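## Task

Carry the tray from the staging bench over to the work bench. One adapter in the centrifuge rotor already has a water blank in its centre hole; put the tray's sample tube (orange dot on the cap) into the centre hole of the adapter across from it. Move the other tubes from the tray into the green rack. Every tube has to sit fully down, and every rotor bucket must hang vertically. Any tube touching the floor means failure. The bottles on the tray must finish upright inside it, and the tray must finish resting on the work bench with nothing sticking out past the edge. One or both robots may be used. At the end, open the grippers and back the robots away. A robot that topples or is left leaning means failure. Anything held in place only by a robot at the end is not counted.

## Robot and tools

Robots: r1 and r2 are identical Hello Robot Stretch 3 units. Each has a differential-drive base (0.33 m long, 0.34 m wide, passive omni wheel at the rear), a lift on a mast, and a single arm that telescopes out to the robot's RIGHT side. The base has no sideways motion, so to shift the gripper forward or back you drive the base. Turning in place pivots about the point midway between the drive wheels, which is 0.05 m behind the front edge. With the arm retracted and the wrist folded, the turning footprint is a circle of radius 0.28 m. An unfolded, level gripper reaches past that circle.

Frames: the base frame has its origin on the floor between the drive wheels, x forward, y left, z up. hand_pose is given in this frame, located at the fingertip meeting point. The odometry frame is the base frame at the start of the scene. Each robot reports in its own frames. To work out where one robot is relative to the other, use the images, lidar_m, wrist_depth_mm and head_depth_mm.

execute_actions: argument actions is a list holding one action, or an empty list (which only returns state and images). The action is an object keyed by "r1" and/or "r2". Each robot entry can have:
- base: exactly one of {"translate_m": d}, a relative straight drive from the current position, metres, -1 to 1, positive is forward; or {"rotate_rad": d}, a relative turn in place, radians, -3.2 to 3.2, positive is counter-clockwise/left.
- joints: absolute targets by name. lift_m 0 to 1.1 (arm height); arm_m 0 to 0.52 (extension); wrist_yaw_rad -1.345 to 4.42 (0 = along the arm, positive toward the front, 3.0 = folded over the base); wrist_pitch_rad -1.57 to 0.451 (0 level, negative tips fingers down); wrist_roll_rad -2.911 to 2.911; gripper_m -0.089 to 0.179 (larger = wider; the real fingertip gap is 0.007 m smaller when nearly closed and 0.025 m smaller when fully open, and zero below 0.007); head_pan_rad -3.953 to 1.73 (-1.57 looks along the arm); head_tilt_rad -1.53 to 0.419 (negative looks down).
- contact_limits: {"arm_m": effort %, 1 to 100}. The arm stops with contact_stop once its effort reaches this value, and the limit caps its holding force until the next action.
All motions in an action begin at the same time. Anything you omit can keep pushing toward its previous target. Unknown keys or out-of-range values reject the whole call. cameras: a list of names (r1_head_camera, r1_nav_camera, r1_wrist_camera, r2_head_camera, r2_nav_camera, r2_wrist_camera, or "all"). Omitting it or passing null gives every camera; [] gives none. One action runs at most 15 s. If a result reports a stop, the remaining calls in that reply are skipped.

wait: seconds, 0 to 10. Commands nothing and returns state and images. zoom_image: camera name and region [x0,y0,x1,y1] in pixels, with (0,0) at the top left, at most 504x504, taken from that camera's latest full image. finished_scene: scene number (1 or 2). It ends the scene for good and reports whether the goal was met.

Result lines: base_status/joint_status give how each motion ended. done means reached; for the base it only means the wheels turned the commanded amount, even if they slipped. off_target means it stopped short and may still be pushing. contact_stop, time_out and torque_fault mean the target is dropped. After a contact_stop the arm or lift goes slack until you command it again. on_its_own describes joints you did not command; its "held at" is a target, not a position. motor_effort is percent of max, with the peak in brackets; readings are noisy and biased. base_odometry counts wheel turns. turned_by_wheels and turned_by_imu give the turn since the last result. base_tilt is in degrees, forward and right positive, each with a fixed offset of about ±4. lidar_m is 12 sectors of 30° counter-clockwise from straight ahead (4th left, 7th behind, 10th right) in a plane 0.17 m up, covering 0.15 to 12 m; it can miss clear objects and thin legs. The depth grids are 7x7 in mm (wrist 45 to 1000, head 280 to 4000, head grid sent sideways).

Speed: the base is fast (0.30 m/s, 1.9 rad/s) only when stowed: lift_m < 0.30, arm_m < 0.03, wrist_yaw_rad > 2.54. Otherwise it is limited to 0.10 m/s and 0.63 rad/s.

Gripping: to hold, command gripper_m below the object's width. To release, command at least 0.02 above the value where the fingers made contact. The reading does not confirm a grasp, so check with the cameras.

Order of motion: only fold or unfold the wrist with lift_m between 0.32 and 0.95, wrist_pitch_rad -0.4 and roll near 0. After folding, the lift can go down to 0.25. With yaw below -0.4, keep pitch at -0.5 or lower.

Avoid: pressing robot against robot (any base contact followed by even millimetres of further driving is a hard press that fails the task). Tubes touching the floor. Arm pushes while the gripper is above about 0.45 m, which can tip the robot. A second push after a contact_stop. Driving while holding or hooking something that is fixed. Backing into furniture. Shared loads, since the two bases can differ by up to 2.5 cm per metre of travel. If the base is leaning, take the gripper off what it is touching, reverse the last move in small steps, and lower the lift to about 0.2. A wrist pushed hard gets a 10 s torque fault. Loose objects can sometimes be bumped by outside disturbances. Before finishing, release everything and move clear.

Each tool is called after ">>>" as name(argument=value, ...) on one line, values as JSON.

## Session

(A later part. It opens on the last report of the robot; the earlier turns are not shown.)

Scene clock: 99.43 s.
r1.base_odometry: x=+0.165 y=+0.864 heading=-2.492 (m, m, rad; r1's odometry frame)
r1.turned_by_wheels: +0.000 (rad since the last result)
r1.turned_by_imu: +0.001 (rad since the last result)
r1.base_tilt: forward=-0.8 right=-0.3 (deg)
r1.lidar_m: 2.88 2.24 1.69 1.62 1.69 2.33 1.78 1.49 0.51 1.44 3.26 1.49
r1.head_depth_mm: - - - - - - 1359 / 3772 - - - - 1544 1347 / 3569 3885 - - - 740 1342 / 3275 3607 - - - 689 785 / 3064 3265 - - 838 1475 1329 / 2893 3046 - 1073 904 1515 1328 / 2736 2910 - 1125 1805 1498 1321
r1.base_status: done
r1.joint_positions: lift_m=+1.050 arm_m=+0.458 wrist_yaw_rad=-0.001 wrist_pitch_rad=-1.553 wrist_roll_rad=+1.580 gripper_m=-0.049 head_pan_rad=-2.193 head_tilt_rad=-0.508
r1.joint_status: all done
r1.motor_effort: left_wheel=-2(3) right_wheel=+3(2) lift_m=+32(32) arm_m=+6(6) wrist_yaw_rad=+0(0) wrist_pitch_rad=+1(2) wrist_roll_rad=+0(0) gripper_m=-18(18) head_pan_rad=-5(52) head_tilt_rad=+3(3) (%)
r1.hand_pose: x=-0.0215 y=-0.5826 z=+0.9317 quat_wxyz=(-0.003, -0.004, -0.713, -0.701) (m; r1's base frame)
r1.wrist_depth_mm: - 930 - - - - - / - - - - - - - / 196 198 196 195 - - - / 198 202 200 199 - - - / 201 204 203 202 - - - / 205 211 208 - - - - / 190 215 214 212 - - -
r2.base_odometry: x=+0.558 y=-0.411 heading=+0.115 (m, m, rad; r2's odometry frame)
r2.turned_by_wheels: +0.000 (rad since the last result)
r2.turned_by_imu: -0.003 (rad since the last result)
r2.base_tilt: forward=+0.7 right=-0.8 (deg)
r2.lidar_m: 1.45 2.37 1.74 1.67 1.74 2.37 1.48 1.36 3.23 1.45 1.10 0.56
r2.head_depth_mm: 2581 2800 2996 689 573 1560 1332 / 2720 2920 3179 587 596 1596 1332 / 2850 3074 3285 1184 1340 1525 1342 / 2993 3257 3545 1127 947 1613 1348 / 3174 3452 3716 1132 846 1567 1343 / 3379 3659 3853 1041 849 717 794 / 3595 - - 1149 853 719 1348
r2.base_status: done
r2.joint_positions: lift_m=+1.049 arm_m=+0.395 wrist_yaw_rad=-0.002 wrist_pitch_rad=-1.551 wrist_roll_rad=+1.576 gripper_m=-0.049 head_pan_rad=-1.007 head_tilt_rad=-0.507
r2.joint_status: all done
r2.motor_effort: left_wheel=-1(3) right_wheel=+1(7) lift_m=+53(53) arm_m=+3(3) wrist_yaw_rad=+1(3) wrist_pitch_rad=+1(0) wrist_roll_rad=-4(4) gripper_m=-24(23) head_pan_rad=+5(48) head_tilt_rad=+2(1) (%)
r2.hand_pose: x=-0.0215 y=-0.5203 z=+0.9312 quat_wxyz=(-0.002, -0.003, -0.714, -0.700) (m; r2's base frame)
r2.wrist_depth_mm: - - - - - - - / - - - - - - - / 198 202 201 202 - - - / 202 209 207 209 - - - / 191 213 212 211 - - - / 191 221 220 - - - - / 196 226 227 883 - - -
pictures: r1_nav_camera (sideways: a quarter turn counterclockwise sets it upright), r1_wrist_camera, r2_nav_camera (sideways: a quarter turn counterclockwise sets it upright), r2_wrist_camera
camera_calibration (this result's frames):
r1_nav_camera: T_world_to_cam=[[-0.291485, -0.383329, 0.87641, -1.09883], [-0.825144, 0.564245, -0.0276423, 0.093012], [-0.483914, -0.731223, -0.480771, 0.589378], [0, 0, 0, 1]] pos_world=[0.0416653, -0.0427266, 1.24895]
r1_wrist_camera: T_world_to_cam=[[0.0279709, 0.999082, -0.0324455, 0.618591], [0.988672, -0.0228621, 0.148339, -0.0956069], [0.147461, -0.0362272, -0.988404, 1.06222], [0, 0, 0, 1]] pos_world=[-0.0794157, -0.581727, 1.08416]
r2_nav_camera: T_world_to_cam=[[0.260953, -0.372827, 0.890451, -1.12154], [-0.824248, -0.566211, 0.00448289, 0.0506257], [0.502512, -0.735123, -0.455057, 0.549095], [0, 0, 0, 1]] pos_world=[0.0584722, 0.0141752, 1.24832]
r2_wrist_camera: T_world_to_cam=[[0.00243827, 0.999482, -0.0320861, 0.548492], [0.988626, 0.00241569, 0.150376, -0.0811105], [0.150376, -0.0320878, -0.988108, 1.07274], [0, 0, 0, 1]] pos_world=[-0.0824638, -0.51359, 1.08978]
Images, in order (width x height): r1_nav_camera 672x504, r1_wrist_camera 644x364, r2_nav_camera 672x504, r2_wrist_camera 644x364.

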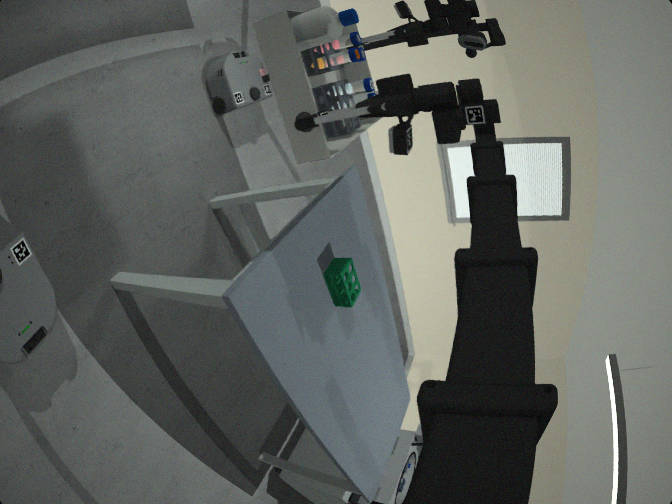

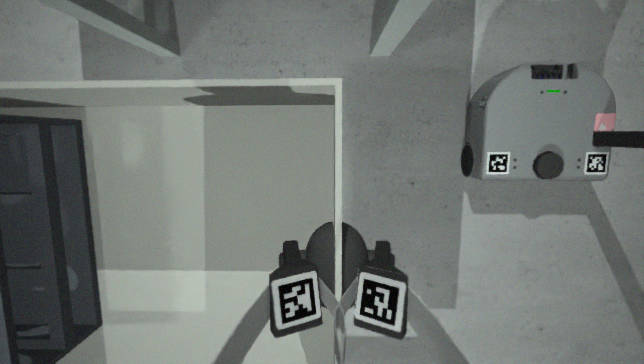

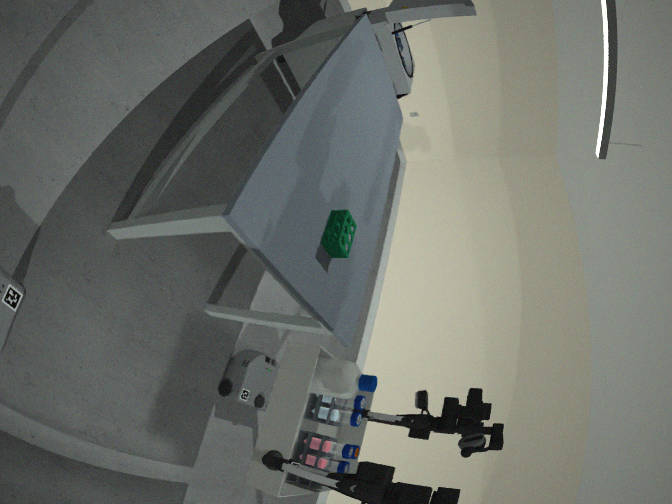

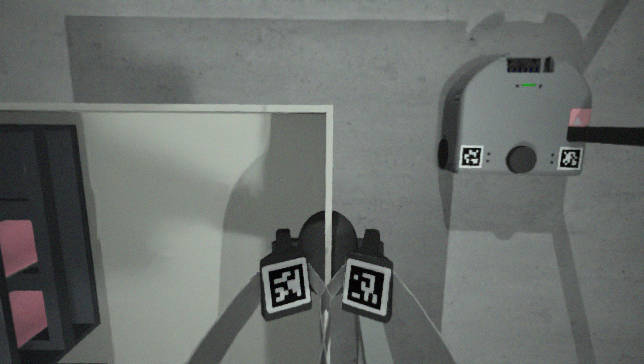

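>>> execute_actions(actions=[{"r1":{"base":{"translate_m":-0.6},"joints":{"lift_m":1.065,"head_pan_rad":-1.6}},"r2":{"base":{"translate_m":0.6},"joints":{"lift_m":1.065,"head_pan_rad":-1.4}}}], cameras=["r2_nav_camera"])

>>> execute_actions(actions=[{"r1":{"base":{"translate_m":-0.5}},"r2":{"base":{"translate_m":0.5}}}], cameras=["r1_wrist_camera","r2_wrist_camera","r2_nav_camera","r1_nav_camera"])

Scene clock: 108.57 s.
r1.base_odometry: x=+0.643 y=+1.227 heading=-2.492 (m, m, rad; r1's odometry frame)
r1.turned_by_wheels: +0.000 (rad since the last result)
r1.turned_by_imu: +0.000 (rad since the last result)
r1.base_tilt: forward=-0.8 right=-0.3 (deg)
r1.lidar_m: 2.07 2.29 1.69 1.63 1.69 2.32 1.42 1.20 1.09 1.05 0.47 2.28
r1.head_depth_mm: 2694 - 3260 1191 864 679 576 / 2697 - 3174 1181 861 679 574 / 2661 - 3124 1113 823 673 570 / 2656 - - 798 762 670 566 / 2582 2887 3088 799 757 664 563 / 1326 837 951 765 750 663 562 / 2587 2813 3075 608 746 660 560
r1.base_status: done
r1.joint_positions: lift_m=+1.065 arm_m=+0.458 wrist_yaw_rad=+0.000 wrist_pitch_rad=-1.561 wrist_roll_rad=+1.580 gripper_m=-0.049 head_pan_rad=-1.607 head_tilt_rad=-0.508
r1.joint_status: all done
r1.motor_effort: left_wheel=-2(4) right_wheel=+4(4) lift_m=+32(33) arm_m=+6(6) wrist_yaw_rad=+0(0) wrist_pitch_rad=+6(5) wrist_roll_rad=+0(0) gripper_m=-18(18) head_pan_rad=+5(50) head_tilt_rad=+2(3) (%)
r1.hand_pose: x=-0.0215 y=-0.5805 z=+0.9468 quat_wxyz=(-0.003, -0.004, -0.710, -0.704) (m; r1's base frame)
r1.wrist_depth_mm: 320 317 317 316 316 315 - / 325 322 323 317 324 321 - / 194 196 195 195 329 330 - / 197 202 199 199 337 337 - / 200 206 204 202 343 347 - / 202 210 208 - 351 352 - / 188 214 213 214 364 360 -
r2.base_odometry: x=+1.154 y=-0.343 heading=+0.115 (m, m, rad; r2's odometry frame)
r2.turned_by_wheels: +0.000 (rad since the last result)
r2.turned_by_imu: -0.002 (rad since the last result)
r2.base_tilt: forward=+0.6 right=-0.9 (deg)
r2.lidar_m: 1.71 2.39 1.74 1.67 1.74 2.38 1.96 2.17 0.39 0.37 0.39 0.53
r2.head_depth_mm: 2513 - 2949 1087 751 664 553 / 2554 - - 713 691 666 555 / 2533 2797 2985 726 584 669 556 / 1324 792 1555 725 594 672 557 / 2584 2847 3114 573 597 673 559 / 2705 2933 3167 1086 765 675 560 / 2744 2971 3216 1142 850 676 562
r2.base_status: done
r2.joint_positions: lift_m=+1.064 arm_m=+0.395 wrist_yaw_rad=-0.001 wrist_pitch_rad=-1.554 wrist_roll_rad=+1.576 gripper_m=-0.049 head_pan_rad=-1.393 head_tilt_rad=-0.507
r2.joint_status: all done
r2.motor_effort: left_wheel=-2(3) right_wheel=+1(8) lift_m=+53(55) arm_m=+3(3) wrist_yaw_rad=+2(2) wrist_pitch_rad=+2(2) wrist_roll_rad=-4(4) gripper_m=-24(24) head_pan_rad=-4(36) head_tilt_rad=+2(2) (%)
r2.hand_pose: x=-0.0215 y=-0.5197 z=+0.9463 quat_wxyz=(-0.002, -0.002, -0.713, -0.701) (m; r2's base frame)
r2.wrist_depth_mm: 326 328 327 326 324 322 - / 337 338 334 336 328 332 - / 197 201 201 202 337 338 - / 202 206 206 210 350 349 - / 189 214 212 212 357 - - / 188 219 220 - 366 - - / 195 226 226 229 378 - -
pictures: r2_nav_camera (sideways: a quarter turn counterclockwise sets it upright)
camera_calibration (this result's frames):
r2_nav_camera: T_world_to_cam=[[0.101565, -0.4436, 0.890451, -1.12057], [-0.976687, -0.214619, 0.00448291, 0.0515556], [0.18912, -0.870148, -0.455056, 0.551006], [0, 0, 0, 1]] pos_world=[0.0599582, -0.00656382, 1.24832]
Images, in order (width x height): r2_nav_camera 672x504.

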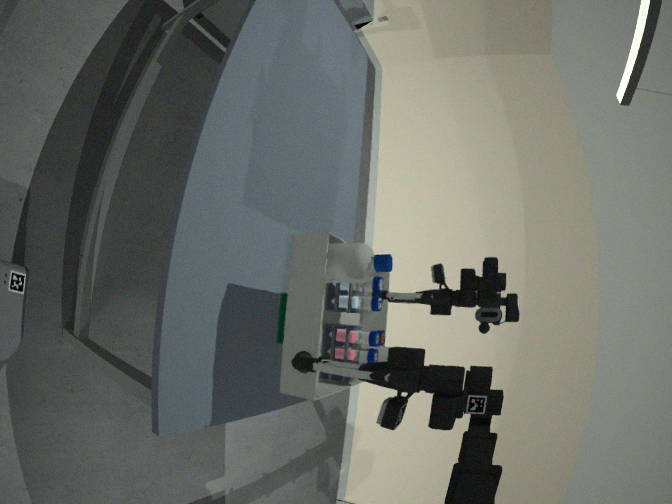

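Scene clock: 114.83 s.
r1.base_odometry: x=+1.041 y=+1.529 heading=-2.492 (m, m, rad; r1's odometry frame)
r1.turned_by_wheels: +0.000 (rad since the last result)
r1.turned_by_imu: +0.000 (rad since the last result)
r1.base_tilt: forward=-0.7 right=-0.3 (deg)
r1.lidar_m: 2.56 2.30 1.69 1.63 1.69 2.33 1.42 0.75 1.09 1.05 1.09 0.85
r1.head_depth_mm: 2712 - 3260 1193 868 681 577 / 2688 - 3211 1184 859 678 572 / 2684 - 3142 1115 822 673 570 / 2647 - - 783 763 668 568 / 2569 2877 3086 800 755 666 565 / 1324 834 944 776 750 662 563 / 2609 2849 3087 606 747 657 560
r1.base_status: done
r1.joint_positions: lift_m=+1.065 arm_m=+0.458 wrist_yaw_rad=+0.001 wrist_pitch_rad=-1.566 wrist_roll_rad=+1.580 gripper_m=-0.049 head_pan_rad=-1.607 head_tilt_rad=-0.508
r1.joint_status: not commanded
r1.motor_effort: left_wheel=-3(5) right_wheel=+3(4) lift_m=+32(32) arm_m=+6(6) wrist_yaw_rad=-1(1) wrist_pitch_rad=+8(8) wrist_roll_rad=+0(0) gripper_m=-19(19) head_pan_rad=+5(5) head_tilt_rad=+3(2) (%)
r1.hand_pose: x=-0.0216 y=-0.5793 z=+0.9470 quat_wxyz=(-0.003, -0.003, -0.708, -0.706) (m; r1's base frame)
r1.wrist_depth_mm: 318 318 316 316 318 316 - / 323 326 320 320 321 321 - / 193 196 195 196 327 326 - / 197 201 198 199 341 337 - / 198 206 202 202 342 345 - / 202 208 208 - 354 352 - / 187 212 212 212 364 364 -
r2.base_odometry: x=+1.650 y=-0.285 heading=+0.115 (m, m, rad; r2's odometry frame)
r2.turned_by_wheels: +0.000 (rad since the last result)
r2.turned_by_imu: -0.001 (rad since the last result)
r2.base_tilt: forward=+0.7 right=-0.7 (deg)
r2.lidar_m: 1.70 2.39 1.74 1.68 1.73 2.37 2.45 0.53 0.39 0.37 0.39 0.53
r2.head_depth_mm: 2501 - 2943 1062 751 665 553 / 2565 - - 707 578 665 555 / 2529 2811 2994 718 582 669 557 / 1320 791 1543 723 593 670 556 / 2609 2830 3108 570 595 674 559 / 2689 2887 3191 1088 762 675 560 / 2759 2982 3227 1143 851 678 561
r2.base_status: done
r2.joint_positions: lift_m=+1.064 arm_m=+0.395 wrist_yaw_rad=-0.001 wrist_pitch_rad=-1.554 wrist_roll_rad=+1.576 gripper_m=-0.049 head_pan_rad=-1.393 head_tilt_rad=-0.507
r2.joint_status: not commanded
r2.motor_effort: left_wheel=-2(2) right_wheel=+3(8) lift_m=+53(53) arm_m=+3(3) wrist_yaw_rad=+1(1) wrist_pitch_rad=+2(2) wrist_roll_rad=-4(4) gripper_m=-26(25) head_pan_rad=-4(4) head_tilt_rad=+2(2) (%)
r2.hand_pose: x=-0.0215 y=-0.5196 z=+0.9463 quat_wxyz=(-0.002, -0.002, -0.713, -0.701) (m; r2's base frame)
r2.wrist_depth_mm: 327 324 328 319 327 322 - / 337 335 333 332 332 327 - / 198 203 199 202 338 335 - / 199 207 207 206 348 353 - / 187 213 212 210 356 - - / 189 219 219 - 366 - - / 194 226 226 227 379 - -
pictures: r1_nav_camera (sideways: a quarter turn counterclockwise sets it upright), r1_wrist_camera, r2_nav_camera (sideways: a quarter turn counterclockwise sets it upright), r2_wrist_camera
camera_calibration (this result's frames):
r1_nav_camera: T_world_to_cam=[[-0.0310308, -0.480561, 0.876412, -1.10042], [-0.999518, 0.0141291, -0.0276422, 0.0940756], [0.00090081, -0.876848, -0.480767, 0.586417], [0, 0, 0, 1]] pos_world=[0.0593552, -0.0159485, 1.24895]
r1_wrist_camera: T_world_to_cam=[[0.0266021, 0.999452, -0.019722, 0.60396], [0.988704, -0.0233947, 0.148046, -0.0977996], [0.147503, -0.0234376, -0.988784, 1.08522], [0, 0, 0, 1]] pos_world=[-0.0794447, -0.580482, 1.09943]
r2_nav_camera: T_world_to_cam=[[0.101563, -0.4436, 0.890451, -1.12057], [-0.976688, -0.214615, 0.00448291, 0.0515556], [0.189115, -0.870149, -0.455056, 0.551006], [0, 0, 0, 1]] pos_world=[0.0599582, -0.00656408, 1.24832]
r2_wrist_camera: T_world_to_cam=[[0.000757513, 0.999569, -0.0293464, 0.545689], [0.98862, 0.00366603, 0.150388, -0.0827063], [0.150431, -0.0291264, -0.988191, 1.08927], [0, 0, 0, 1]] pos_world=[-0.0825073, -0.513424, 1.10486]
Images, in order (width x height): r1_nav_camera 672x504, r1_wrist_camera 644x364, r2_nav_camera 672x504, r2_wrist_camera 644x364.

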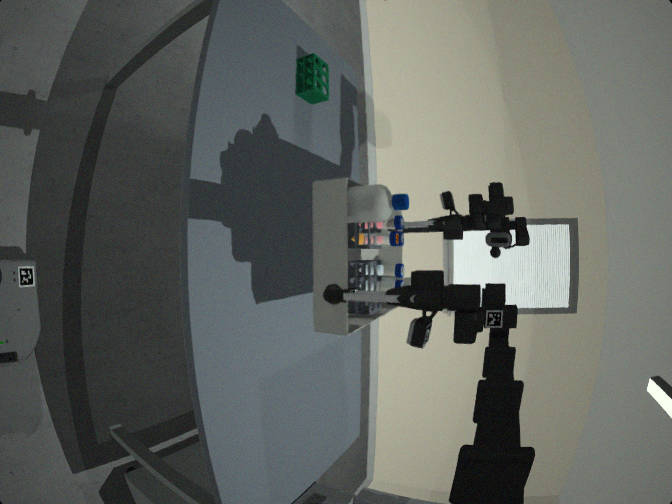

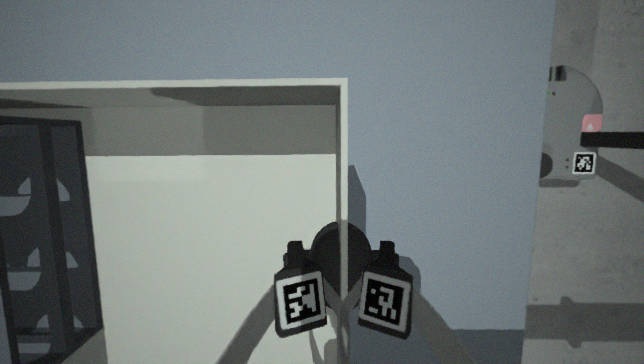

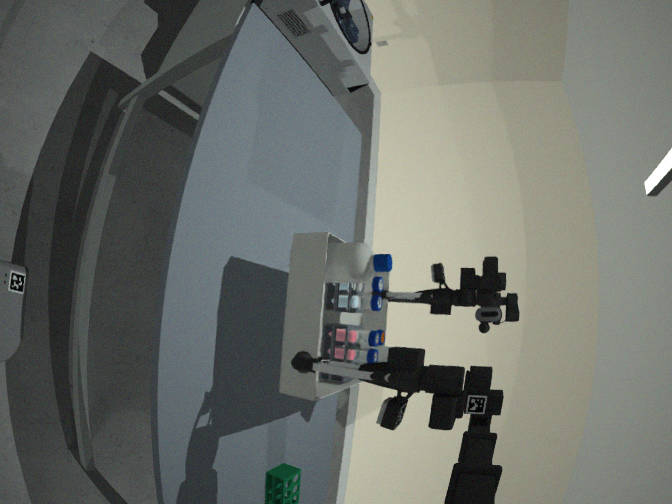

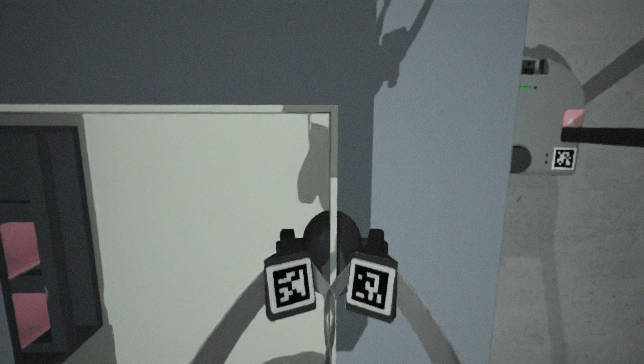

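>>> execute_actions(actions=[{"r1":{"joints":{"lift_m":0.97,"arm_m":0.515}},"r2":{"joints":{"lift_m":0.97,"arm_m":0.338}}}], cameras=[])

>>> execute_actions(actions=[{"r1":{"joints":{"lift_m":0.935}},"r2":{"joints":{"lift_m":0.935}}}], cameras=["r1_wrist_camera","r2_wrist_camera"])

>>> execute_actions(actions=[{"r1":{"joints":{"lift_m":0.93,"gripper_m":0.05}},"r2":{"joints":{"lift_m":0.93,"gripper_m":0.05}}}], cameras=[])

>>> execute_actions(actions=[{"r1":{"joints":{"lift_m":1.08}},"r2":{"joints":{"lift_m":1.08,"head_pan_rad":-1.6,"head_tilt_rad":-0.7}}}], cameras=[])

>>> execute_actions(actions=[{"r1":{"base":{"rotate_rad":-0.5},"joints":{"arm_m":0.05,"gripper_m":0.065}},"r2":{"base":{"translate_m":0.05},"joints":{"arm_m":0.48,"gripper_m":0.06}}}], cameras=["r2_wrist_camera","r2_head_camera","r1_nav_camera"])

Scene clock: 120.23 s.
r1.base_odometry: x=+1.041 y=+1.529 heading=-2.492 (m, m, rad; r1's odometry frame)
r1.turned_by_wheels: +0.000 (rad since the last result)
r1.turned_by_imu: +0.000 (rad since the last result)
r1.base_tilt: forward=-0.8 right=-0.3 (deg)
r1.lidar_m: 2.56 2.30 1.69 1.63 1.69 2.34 1.42 0.74 1.08 1.05 1.09 0.86
r1.head_depth_mm: 2712 2929 3164 - - 679 578 / 2675 2917 3097 1065 858 677 573 / 2666 2868 - 1113 822 673 569 / 2634 2883 - 879 760 669 567 / 2570 2853 3137 999 756 667 564 / 2559 1178 964 856 730 662 562 / 2621 2776 3087 1124 747 659 559
r1.base_status: not commanded
r1.joint_positions: lift_m=+0.970 arm_m=+0.514 wrist_yaw_rad=+0.001 wrist_pitch_rad=-1.566 wrist_roll_rad=+1.580 gripper_m=-0.049 head_pan_rad=-1.607 head_tilt_rad=-0.507
r1.joint_status: all done
r1.motor_effort: left_wheel=-3(2) right_wheel=+4(3) lift_m=+27(29) arm_m=+8(7) wrist_yaw_rad=-1(1) wrist_pitch_rad=+8(8) wrist_roll_rad=+1(1) gripper_m=-21(19) head_pan_rad=+5(5) head_tilt_rad=+2(3) (%)
r1.hand_pose: x=-0.0216 y=-0.6361 z=+0.8522 quat_wxyz=(-0.003, -0.003, -0.708, -0.706) (m; r1's base frame)
r1.wrist_depth_mm: 229 228 227 227 229 226 225 / 234 232 232 231 233 232 230 / 192 196 196 196 238 234 235 / 195 201 200 198 243 243 241 / 199 206 203 201 248 247 246 / 202 207 207 - 251 255 255 / 187 211 212 212 260 259 257
r2.base_odometry: x=+1.650 y=-0.285 heading=+0.115 (m, m, rad; r2's odometry frame)
r2.turned_by_wheels: +0.000 (rad since the last result)
r2.turned_by_imu: +0.000 (rad since the last result)
r2.base_tilt: forward=+0.6 right=-0.9 (deg)
r2.lidar_m: 1.70 2.39 1.74 1.68 1.74 2.37 2.44 0.53 0.39 0.37 0.39 0.53
r2.head_depth_mm: 2548 2732 - 1061 775 628 553 / 2581 2748 2952 - 694 574 555 / 2516 2813 3036 2808 702 615 556 / 2549 1360 803 901 718 589 557 / 2676 925 3087 1135 574 588 559 / 2695 2902 3171 1140 792 617 561 / 2721 2959 3216 1145 850 676 562
r2.base_status: not commanded
r2.joint_positions: lift_m=+0.970 arm_m=+0.338 wrist_yaw_rad=+0.000 wrist_pitch_rad=-1.554 wrist_roll_rad=+1.576 gripper_m=-0.049 head_pan_rad=-1.393 head_tilt_rad=-0.507
r2.joint_status: all done
r2.motor_effort: left_wheel=-2(2) right_wheel=+3(3) lift_m=+29(50) arm_m=+1(4) wrist_yaw_rad=+0(1) wrist_pitch_rad=+2(2) wrist_roll_rad=-4(4) gripper_m=-25(26) head_pan_rad=-4(5) head_tilt_rad=+2(2) (%)
r2.hand_pose: x=-0.0215 y=-0.4629 z=+0.8523 quat_wxyz=(-0.001, -0.002, -0.713, -0.701) (m; r2's base frame)
r2.wrist_depth_mm: 237 237 235 231 234 235 964 / 245 243 240 241 240 238 - / 198 201 200 201 247 244 - / 202 207 206 208 252 255 - / 187 214 212 211 260 - - / 190 220 219 - 266 - - / 195 227 226 227 276 - -
pictures: none
No camera images: the call's "cameras" was empty. Leave "cameras" out to get every camera's image.

Scene clock: 121.37 s.
r1.base_odometry: x=+1.041 y=+1.529 heading=-2.492 (m, m, rad; r1's odometry frame)
r1.turned_by_wheels: +0.000 (rad since the last result)
r1.turned_by_imu: +0.000 (rad since the last result)
r1.base_tilt: forward=-0.7 right=-0.2 (deg)
r1.lidar_m: 2.56 2.30 1.69 1.63 1.69 2.33 1.41 0.75 1.08 1.05 1.09 0.85
r1.head_depth_mm: 2693 2938 3203 3090 - 642 575 / 2675 2911 3150 - 857 676 573 / 2663 2889 - 1088 825 674 570 / 2642 2896 - - 758 668 567 / 2612 2872 3159 1061 754 664 564 / 2599 1341 962 1010 740 662 562 / 2648 2757 3108 1125 746 659 560
r1.base_status: not commanded
r1.joint_positions: lift_m=+0.935 arm_m=+0.514 wrist_yaw_rad=+0.001 wrist_pitch_rad=-1.566 wrist_roll_rad=+1.580 gripper_m=-0.049 head_pan_rad=-1.607 head_tilt_rad=-0.507
r1.joint_status: all done
r1.motor_effort: left_wheel=-3(2) right_wheel=+3(2) lift_m=+27(25) arm_m=+9(8) wrist_yaw_rad=+0(0) wrist_pitch_rad=+8(8) wrist_roll_rad=+0(0) gripper_m=-19(19) head_pan_rad=+5(5) head_tilt_rad=+3(2) (%)
r1.hand_pose: x=-0.0216 y=-0.6361 z=+0.8172 quat_wxyz=(-0.003, -0.003, -0.708, -0.706) (m; r1's base frame)
r1.wrist_depth_mm: 198 195 194 195 194 193 192 / 199 199 197 198 200 197 199 / 195 196 195 194 203 201 202 / 195 201 199 198 206 207 206 / 197 203 203 202 211 211 210 / 201 207 208 - 216 216 216 / 186 213 210 211 223 223 220
r2.base_odometry: x=+1.650 y=-0.285 heading=+0.115 (m, m, rad; r2's odometry frame)
r2.turned_by_wheels: +0.000 (rad since the last result)
r2.turned_by_imu: +0.000 (rad since the last result)
r2.base_tilt: forward=+0.7 right=-0.8 (deg)
r2.lidar_m: 1.70 2.38 1.74 1.68 1.73 2.37 2.45 0.53 0.39 0.37 0.39 0.53
r2.head_depth_mm: 2537 2727 2883 - 775 647 554 / 2553 2744 2971 - - 662 555 / 2536 2808 3042 1122 735 599 557 / 2576 1381 809 926 738 605 557 / 2692 1386 831 1135 703 596 559 / 2700 2912 3172 1140 846 621 560 / 2727 2950 3239 1143 853 676 561
r2.base_status: not commanded
r2.joint_positions: lift_m=+0.935 arm_m=+0.338 wrist_yaw_rad=+0.000 wrist_pitch_rad=-1.554 wrist_roll_rad=+1.576 gripper_m=-0.049 head_pan_rad=-1.393 head_tilt_rad=-0.507
r2.joint_status: all done
r2.motor_effort: left_wheel=-2(2) right_wheel=+3(3) lift_m=+29(31) arm_m=+1(1) wrist_yaw_rad=+0(1) wrist_pitch_rad=+2(3) wrist_roll_rad=-4(4) gripper_m=-25(26) head_pan_rad=-4(4) head_tilt_rad=+2(2) (%)
r2.hand_pose: x=-0.0215 y=-0.4629 z=+0.8173 quat_wxyz=(-0.001, -0.002, -0.713, -0.701) (m; r2's base frame)
r2.wrist_depth_mm: 204 203 203 202 201 199 969 / 209 207 208 207 205 204 956 / 197 202 200 200 211 210 958 / 202 208 206 206 216 216 - / 188 214 212 210 223 222 - / 190 220 219 - 227 229 - / 195 229 228 227 235 237 -
pictures: r1_wrist_camera, r2_wrist_camera
camera_calibration (this result's frames):
r1_wrist_camera: T_world_to_cam=[[0.0265783, 0.999453, -0.0196707, 0.658127], [0.988704, -0.0233787, 0.148045, -0.0799052], [0.147504, -0.0233833, -0.988785, 0.955608], [0, 0, 0, 1]] pos_world=[-0.0794453, -0.63729, 0.969666]
r2_wrist_camera: T_world_to_cam=[[0.000227499, 0.999571, -0.0292799, 0.48515], [0.988618, 0.00418023, 0.150388, -0.0632645], [0.150446, -0.0289809, -0.988193, 0.963504], [0, 0, 0, 1]] pos_world=[-0.0825213, -0.456755, 0.975848]
Images, in order (width x height): r1_wrist_camera 644x364, r2_wrist_camera 644x364.

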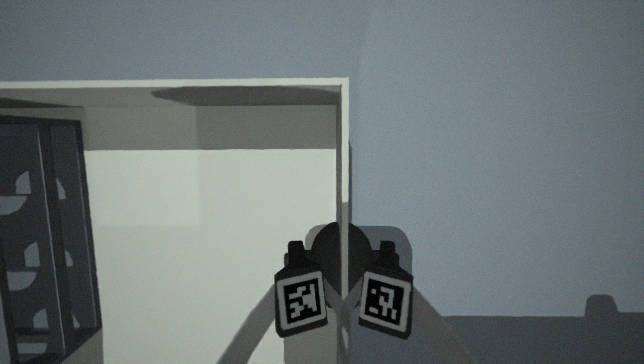

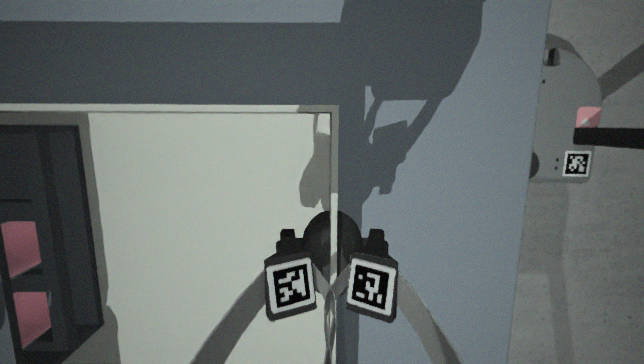

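Scene clock: 122.87 s.
r1.base_odometry: x=+1.041 y=+1.529 heading=-2.492 (m, m, rad; r1's odometry frame)
r1.turned_by_wheels: +0.000 (rad since the last result)
r1.turned_by_imu: +0.000 (rad since the last result)
r1.base_tilt: forward=-0.7 right=-0.3 (deg)
r1.lidar_m: 2.56 2.29 1.69 1.63 1.70 2.33 1.41 0.75 1.09 1.05 1.09 0.85
r1.head_depth_mm: 2716 2896 3164 3046 - - 576 / 2713 2887 3169 - 828 675 572 / 2690 2901 3062 1171 824 673 570 / 2659 2880 - 966 760 669 567 / 2566 2878 3121 1061 756 665 566 / 2599 1358 960 1007 738 663 564 / 2645 2764 3083 1127 745 658 559
r1.base_status: not commanded
r1.joint_positions: lift_m=+0.930 arm_m=+0.515 wrist_yaw_rad=+0.001 wrist_pitch_rad=-1.549 wrist_roll_rad=+1.580 gripper_m=+0.050 head_pan_rad=-1.607 head_tilt_rad=-0.507
r1.joint_status: all done
r1.motor_effort: left_wheel=-2(3) right_wheel=+0(4) lift_m=+27(26) arm_m=+6(8) wrist_yaw_rad=-1(2) wrist_pitch_rad=+0(8) wrist_roll_rad=+0(0) gripper_m=+0(81) head_pan_rad=+5(5) head_tilt_rad=+2(3) (%)
r1.hand_pose: x=-0.0215 y=-0.6407 z=+0.8119 quat_wxyz=(-0.003, -0.003, -0.714, -0.700) (m; r1's base frame)
r1.wrist_depth_mm: 195 192 191 191 188 187 186 / 198 197 194 172 193 193 191 / 197 199 198 196 197 198 195 / 181 204 202 199 201 201 198 / 205 210 207 207 204 204 202 / 189 212 212 209 - 209 207 / 188 218 218 215 217 216 210
r2.base_odometry: x=+1.650 y=-0.285 heading=+0.115 (m, m, rad; r2's odometry frame)
r2.turned_by_wheels: +0.000 (rad since the last result)
r2.turned_by_imu: +0.000 (rad since the last result)
r2.base_tilt: forward=+0.7 right=-0.8 (deg)
r2.lidar_m: 1.71 2.40 1.75 1.68 1.73 2.37 2.45 0.53 0.39 0.37 0.39 0.53
r2.head_depth_mm: 2520 2743 2903 - 777 647 552 / 2562 2743 2962 - - 665 554 / 2527 2806 3039 1122 728 666 556 / 2564 1374 805 924 745 609 557 / 2657 2782 847 1136 719 594 559 / 2706 2917 3181 1139 848 620 560 / 2717 2965 3242 1146 852 677 561
r2.base_status: not commanded
r2.joint_positions: lift_m=+0.930 arm_m=+0.338 wrist_yaw_rad=+0.000 wrist_pitch_rad=-1.550 wrist_roll_rad=+1.576 gripper_m=+0.050 head_pan_rad=-1.393 head_tilt_rad=-0.507
r2.joint_status: all done
r2.motor_effort: left_wheel=+0(0) right_wheel=-2(3) lift_m=+29(29) arm_m=+0(1) wrist_yaw_rad=+1(1) wrist_pitch_rad=+1(2) wrist_roll_rad=-4(4) gripper_m=+1(95) head_pan_rad=-4(4) head_tilt_rad=+2(2) (%)
r2.hand_pose: x=-0.0215 y=-0.4641 z=+0.8122 quat_wxyz=(-0.001, -0.002, -0.714, -0.700) (m; r2's base frame)
r2.wrist_depth_mm: 200 199 197 197 195 194 920 / 207 205 203 202 200 198 980 / 194 207 205 206 207 205 964 / 206 214 210 210 211 209 - / 189 218 216 216 216 216 - / 194 222 - 223 - 222 - / 196 231 230 228 230 - -
pictures: none
No camera images: the call's "cameras" was empty. Leave "cameras" out to get every camera's image.

Scene clock: 125.07 s.
r1.base_odometry: x=+1.041 y=+1.529 heading=-2.492 (m, m, rad; r1's odometry frame)
r1.turned_by_wheels: +0.000 (rad since the last result)
r1.turned_by_imu: +0.000 (rad since the last result)
r1.base_tilt: forward=-0.8 right=-0.3 (deg)
r1.lidar_m: 2.55 2.30 1.69 1.63 1.69 2.33 1.41 0.74 1.09 1.05 1.09 0.85
r1.head_depth_mm: 2672 - 3214 1193 867 681 576 / 2658 2957 3167 1177 863 677 573 / 2639 2995 3187 1172 827 673 571 / 2667 - 3209 991 760 670 567 / 2548 2862 3161 1062 754 667 565 / 1311 880 3076 1052 741 662 563 / 2578 2853 3089 1129 746 659 559
r1.base_status: not commanded
r1.joint_positions: lift_m=+1.080 arm_m=+0.515 wrist_yaw_rad=+0.001 wrist_pitch_rad=-1.549 wrist_roll_rad=+1.580 gripper_m=+0.050 head_pan_rad=-1.607 head_tilt_rad=-0.507
r1.joint_status: all done
r1.motor_effort: left_wheel=-1(1) right_wheel=+1(1) lift_m=+27(25) arm_m=+5(5) wrist_yaw_rad=-1(0) wrist_pitch_rad=-1(1) wrist_roll_rad=+1(1) gripper_m=+0(1) head_pan_rad=+5(5) head_tilt_rad=+2(3) (%)
r1.hand_pose: x=-0.0215 y=-0.6408 z=+0.9619 quat_wxyz=(-0.003, -0.003, -0.715, -0.700) (m; r1's base frame)
r1.wrist_depth_mm: 339 336 332 331 329 324 326 / 351 344 341 339 335 333 329 / 348 324 345 344 347 339 341 / 324 321 352 352 351 346 351 / 251 300 361 361 359 357 - / 373 314 370 370 - 366 - / 382 310 383 374 379 369 -
r2.base_odometry: x=+1.650 y=-0.285 heading=+0.115 (m, m, rad; r2's odometry frame)
r2.turned_by_wheels: +0.000 (rad since the last result)
r2.turned_by_imu: +0.000 (rad since the last result)
r2.base_tilt: forward=+0.8 right=-0.9 (deg)
r2.lidar_m: 1.70 2.39 1.74 1.68 1.74 2.37 2.46 0.53 0.39 0.37 0.39 0.53
r2.head_depth_mm: 2728 2987 1073 831 678 585 1206 / 2676 2915 1076 833 679 586 1207 / - 2856 1079 809 646 588 1210 / - - 829 754 638 577 1212 / 2630 2862 1088 763 634 577 1214 / 1300 1508 1048 738 625 577 1213 / 672 2876 1101 692 598 579 1215
r2.base_status: not commanded
r2.joint_positions: lift_m=+1.079 arm_m=+0.338 wrist_yaw_rad=+0.000 wrist_pitch_rad=-1.549 wrist_roll_rad=+1.576 gripper_m=+0.050 head_pan_rad=-1.593 head_tilt_rad=-0.691
r2.joint_status: all done
r2.motor_effort: left_wheel=+0(0) right_wheel=-2(2) lift_m=+45(47) arm_m=+1(0) wrist_yaw_rad=+0(0) wrist_pitch_rad=+0(0) wrist_roll_rad=-4(4) gripper_m=-1(1) head_pan_rad=-4(30) head_tilt_rad=-3(14) (%)
r2.hand_pose: x=-0.0215 y=-0.4642 z=+0.9615 quat_wxyz=(-0.001, -0.002, -0.714, -0.700) (m; r2's base frame)
r2.wrist_depth_mm: 346 343 343 339 334 - - / 354 353 351 349 344 - - / 361 331 357 357 358 - - / 358 304 368 368 364 - - / 376 308 378 373 374 - - / 393 327 - 392 - - - / 403 322 396 390 399 - -
pictures: none
No camera images: the call's "cameras" was empty. Leave "cameras" out to get every camera's image.

Scene clock: 129.67 s.
r1.base_odometry: x=+1.041 y=+1.529 heading=-2.992 (m, m, rad; r1's odometry frame)
r1.turned_by_wheels: -0.500 (rad since the last result)
r1.turned_by_imu: -0.501 (rad since the last result)
r1.base_tilt: forward=-0.7 right=-0.3 (deg)
r1.lidar_m: 0.85 2.56 2.26 1.68 1.65 1.71 2.39 1.30 0.74 1.08 1.05 1.10
r1.head_depth_mm: 3044 - - - - - - / 3427 3669 - - - - 1312 / 3290 3581 - - - - - / 3086 3310 - - - - - / 2936 3195 3437 1151 859 - 1242 / 2794 3016 3240 1136 838 663 562 / 2676 2864 3072 1128 834 659 547
r1.base_status: done
r1.joint_positions: lift_m=+1.080 arm_m=+0.050 wrist_yaw_rad=+0.001 wrist_pitch_rad=-1.548 wrist_roll_rad=+1.580 gripper_m=+0.065 head_pan_rad=-1.607 head_tilt_rad=-0.507
r1.joint_status: all done
r1.motor_effort: left_wheel=+1(4) right_wheel=-1(6) lift_m=+27(27) arm_m=-5(8) wrist_yaw_rad=-1(1) wrist_pitch_rad=-1(1) wrist_roll_rad=+0(0) gripper_m=+0(61) head_pan_rad=+5(5) head_tilt_rad=+2(3) (%)
r1.hand_pose: x=-0.0215 y=-0.1769 z=+0.9619 quat_wxyz=(-0.003, -0.003, -0.715, -0.699) (m; r1's base frame)
r1.wrist_depth_mm: 993 - - - - - - / - - - - - - - / 357 - - - - - - / 370 - - - - - - / 372 391 - - - - - / 378 380 - - - - - / 391 389 - - - - -
r2.base_odometry: x=+1.700 y=-0.280 heading=+0.115 (m, m, rad; r2's odometry frame)
r2.turned_by_wheels: +0.000 (rad since the last result)
r2.turned_by_imu: +0.000 (rad since the last result)
r2.base_tilt: forward=+0.8 right=-0.8 (deg)
r2.lidar_m: 1.70 2.39 1.74 1.68 1.74 2.38 2.50 0.53 0.39 0.37 0.39 0.53
r2.head_depth_mm: 2690 3000 1076 832 677 586 1205 / 2660 2971 1077 832 647 586 1203 / 2701 3036 959 759 631 588 1207 / - 3014 1003 739 636 577 1210 / 2528 2858 1090 755 633 576 1208 / 1128 2903 1088 689 601 577 1213 / 2603 2884 1093 847 652 578 1216
r2.base_status: done
r2.joint_positions: lift_m=+1.079 arm_m=+0.480 wrist_yaw_rad=+0.000 wrist_pitch_rad=-1.548 wrist_roll_rad=+1.576 gripper_m=+0.060 head_pan_rad=-1.593 head_tilt_rad=-0.691
r2.joint_status: all done
r2.motor_effort: left_wheel=+0(5) right_wheel=-2(6) lift_m=+46(46) arm_m=+4(3) wrist_yaw_rad=+0(1) wrist_pitch_rad=+0(0) wrist_roll_rad=-4(4) gripper_m=-1(53) head_pan_rad=-4(4) head_tilt_rad=-3(4) (%)
r2.hand_pose: x=-0.0215 y=-0.6061 z=+0.9615 quat_wxyz=(-0.001, -0.002, -0.715, -0.699) (m; r2's base frame)
r2.wrist_depth_mm: 347 340 341 343 341 338 336 / 213 286 321 289 342 338 349 / 216 273 353 296 353 349 350 / 328 372 334 303 366 358 - / 384 379 371 350 370 371 - / 393 386 - 320 - 378 - / 408 367 370 323 305 387 -
pictures: r1_nav_camera (sideways: a quarter turn counterclockwise sets it upright), r2_head_camera (sideways: a quarter turn clockwise sets it upright), r2_wrist_camera
camera_calibration (this result's frames):
r1_nav_camera: T_world_to_cam=[[-0.0308389, -0.480192, 0.876621, -1.10069], [-0.999524, 0.0137465, -0.0276326, 0.0940631], [0.0012185, -0.877055, -0.480388, 0.585921], [0, 0, 0, 1]] pos_world=[0.0593602, -0.0159516, 1.24896]
r2_head_camera: T_world_to_cam=[[0.0423434, 0.612822, -0.789086, 1.03969], [0.998286, -0.0578938, 0.00860764, -0.0153378], [-0.0404082, -0.788097, -0.614223, 0.752425], [0, 0, 0, 1]] pos_world=[0.00169182, -0.0450474, 1.28269]
r2_wrist_camera: T_world_to_cam=[[0.000419522, 0.999379, -0.0352298, 0.638087], [0.988619, 0.00488545, 0.150361, -0.0839006], [0.150439, -0.0348919, -0.988003, 1.09808], [0, 0, 0, 1]] pos_world=[-0.0825164, -0.598966, 1.12]
Images, in order (width x height): r1_nav_camera 672x504, r2_head_camera 896x504, r2_wrist_camera 644x364.

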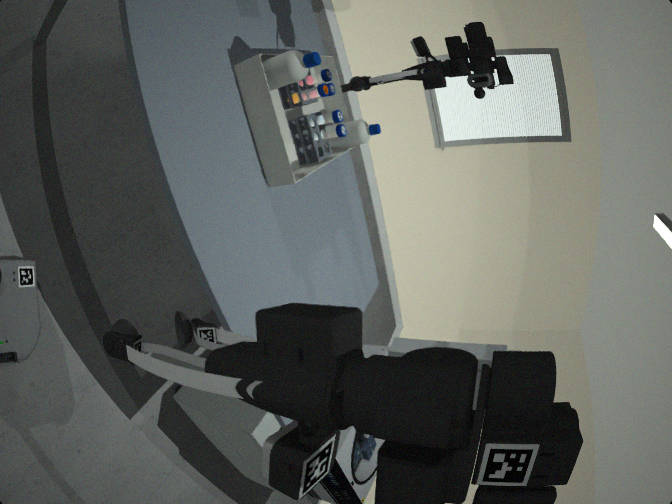

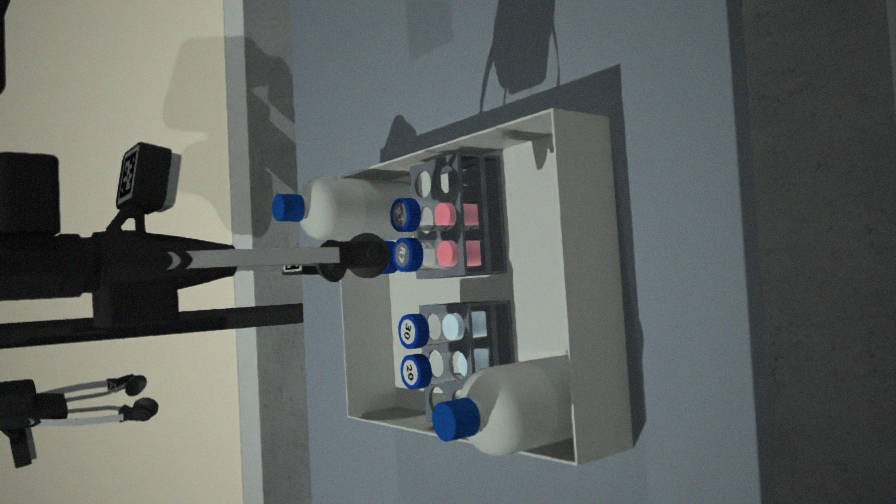

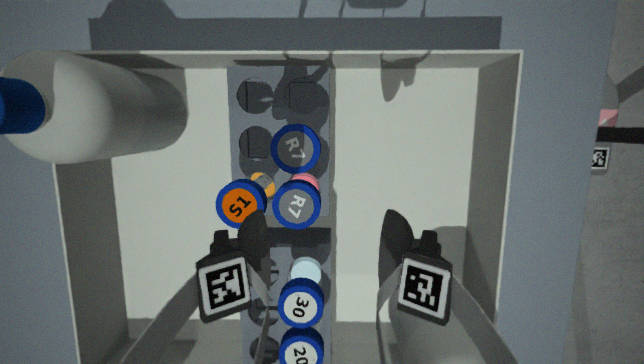

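>>> execute_actions(actions=[{"r1":{"base":{"translate_m":0.375}},"r2":{"base":{"translate_m":-0.049},"joints":{"arm_m":0.498,"lift_m":1.03}}}], cameras=["r2_wrist_camera"])

Scene clock: 137.43 s.
r1.base_odometry: x=+0.671 y=+1.473 heading=-2.992 (m, m, rad; r1's odometry frame)
r1.turned_by_wheels: +0.000 (rad since the last result)
r1.turned_by_imu: +0.002 (rad since the last result)
r1.base_tilt: forward=-0.7 right=-0.3 (deg)
r1.lidar_m: 0.48 2.21 2.49 1.86 1.83 1.89 2.65 0.99 1.20 0.89 0.87 0.91
r1.head_depth_mm: 3383 - - - - - - / 3277 3527 - - - - 546 / 3078 3309 - - - - - / 2910 3078 - - - - - / 2785 3027 3303 917 804 - 514 / 2642 2820 3022 976 637 591 542 / 2515 547 607 2455 773 660 547
r1.base_status: done
r1.joint_positions: lift_m=+1.080 arm_m=+0.050 wrist_yaw_rad=+0.001 wrist_pitch_rad=-1.548 wrist_roll_rad=+1.580 gripper_m=+0.065 head_pan_rad=-1.607 head_tilt_rad=-0.507
r1.joint_status: not commanded
r1.motor_effort: left_wheel=+1(4) right_wheel=-2(2) lift_m=+26(26) arm_m=-5(6) wrist_yaw_rad=-1(0) wrist_pitch_rad=-1(1) wrist_roll_rad=+1(0) gripper_m=+0(0) head_pan_rad=+5(5) head_tilt_rad=+2(2) (%)
r1.hand_pose: x=-0.0215 y=-0.1769 z=+0.9619 quat_wxyz=(-0.003, -0.003, -0.715, -0.699) (m; r1's base frame)
r1.wrist_depth_mm: 340 339 - - - - - / 347 346 - - - - - / 357 350 352 - - - - / 358 362 358 - - - - / 367 372 366 - - - - / 353 378 - 375 - - - / 393 387 388 378 - - -
r2.base_odometry: x=+1.651 y=-0.285 heading=+0.115 (m, m, rad; r2's odometry frame)
r2.turned_by_wheels: +0.000 (rad since the last result)
r2.turned_by_imu: +0.000 (rad since the last result)
r2.base_tilt: forward=+0.8 right=-0.8 (deg)
r2.lidar_m: 1.71 2.38 1.74 1.68 1.74 2.37 2.45 0.53 0.39 0.37 0.38 0.53
r2.head_depth_mm: - 3051 1074 832 679 585 1209 / - 3000 1077 833 678 587 1206 / 1212 2886 1081 808 646 587 1206 / - - 827 757 638 577 1211 / 2642 2919 1087 762 633 577 1210 / 2625 2887 1092 741 626 577 1215 / 2594 2896 1097 744 597 578 1212
r2.base_status: done
r2.joint_positions: lift_m=+1.030 arm_m=+0.498 wrist_yaw_rad=+0.000 wrist_pitch_rad=-1.548 wrist_roll_rad=+1.576 gripper_m=+0.060 head_pan_rad=-1.593 head_tilt_rad=-0.691
r2.joint_status: all done
r2.motor_effort: left_wheel=+1(1) right_wheel=-2(9) lift_m=+22(42) arm_m=+4(2) wrist_yaw_rad=+0(1) wrist_pitch_rad=+0(0) wrist_roll_rad=-4(4) gripper_m=+0(0) head_pan_rad=-4(4) head_tilt_rad=-4(3) (%)
r2.hand_pose: x=-0.0215 y=-0.6241 z=+0.9125 quat_wxyz=(-0.001, -0.002, -0.715, -0.699) (m; r2's base frame)
r2.wrist_depth_mm: 299 294 296 292 289 288 289 / 305 305 304 298 297 294 294 / 205 299 305 303 303 300 301 / 177 233 313 254 313 307 305 / 181 325 322 195 318 310 316 / 297 336 - 244 - 319 326 / 303 339 346 272 335 296 336
pictures: r2_wrist_camera
camera_calibration (this result's frames):
r2_wrist_camera: T_world_to_cam=[[0.000419296, 0.999376, -0.035317, 0.654454], [0.988619, 0.0048988, 0.15036, -0.0764352], [0.150439, -0.0349781, -0.988, 1.04898], [0, 0, 0, 1]] pos_world=[-0.0825164, -0.61698, 1.07099]
Images, in order (width x height): r2_wrist_camera 644x364.

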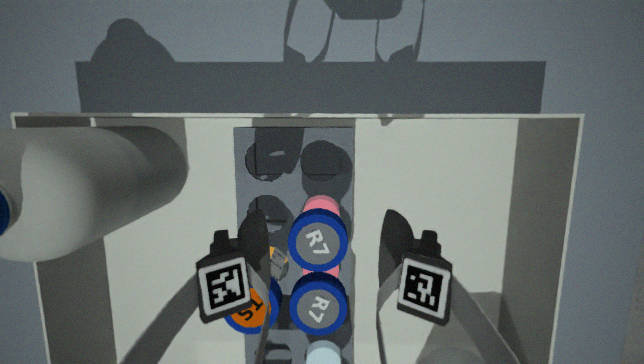

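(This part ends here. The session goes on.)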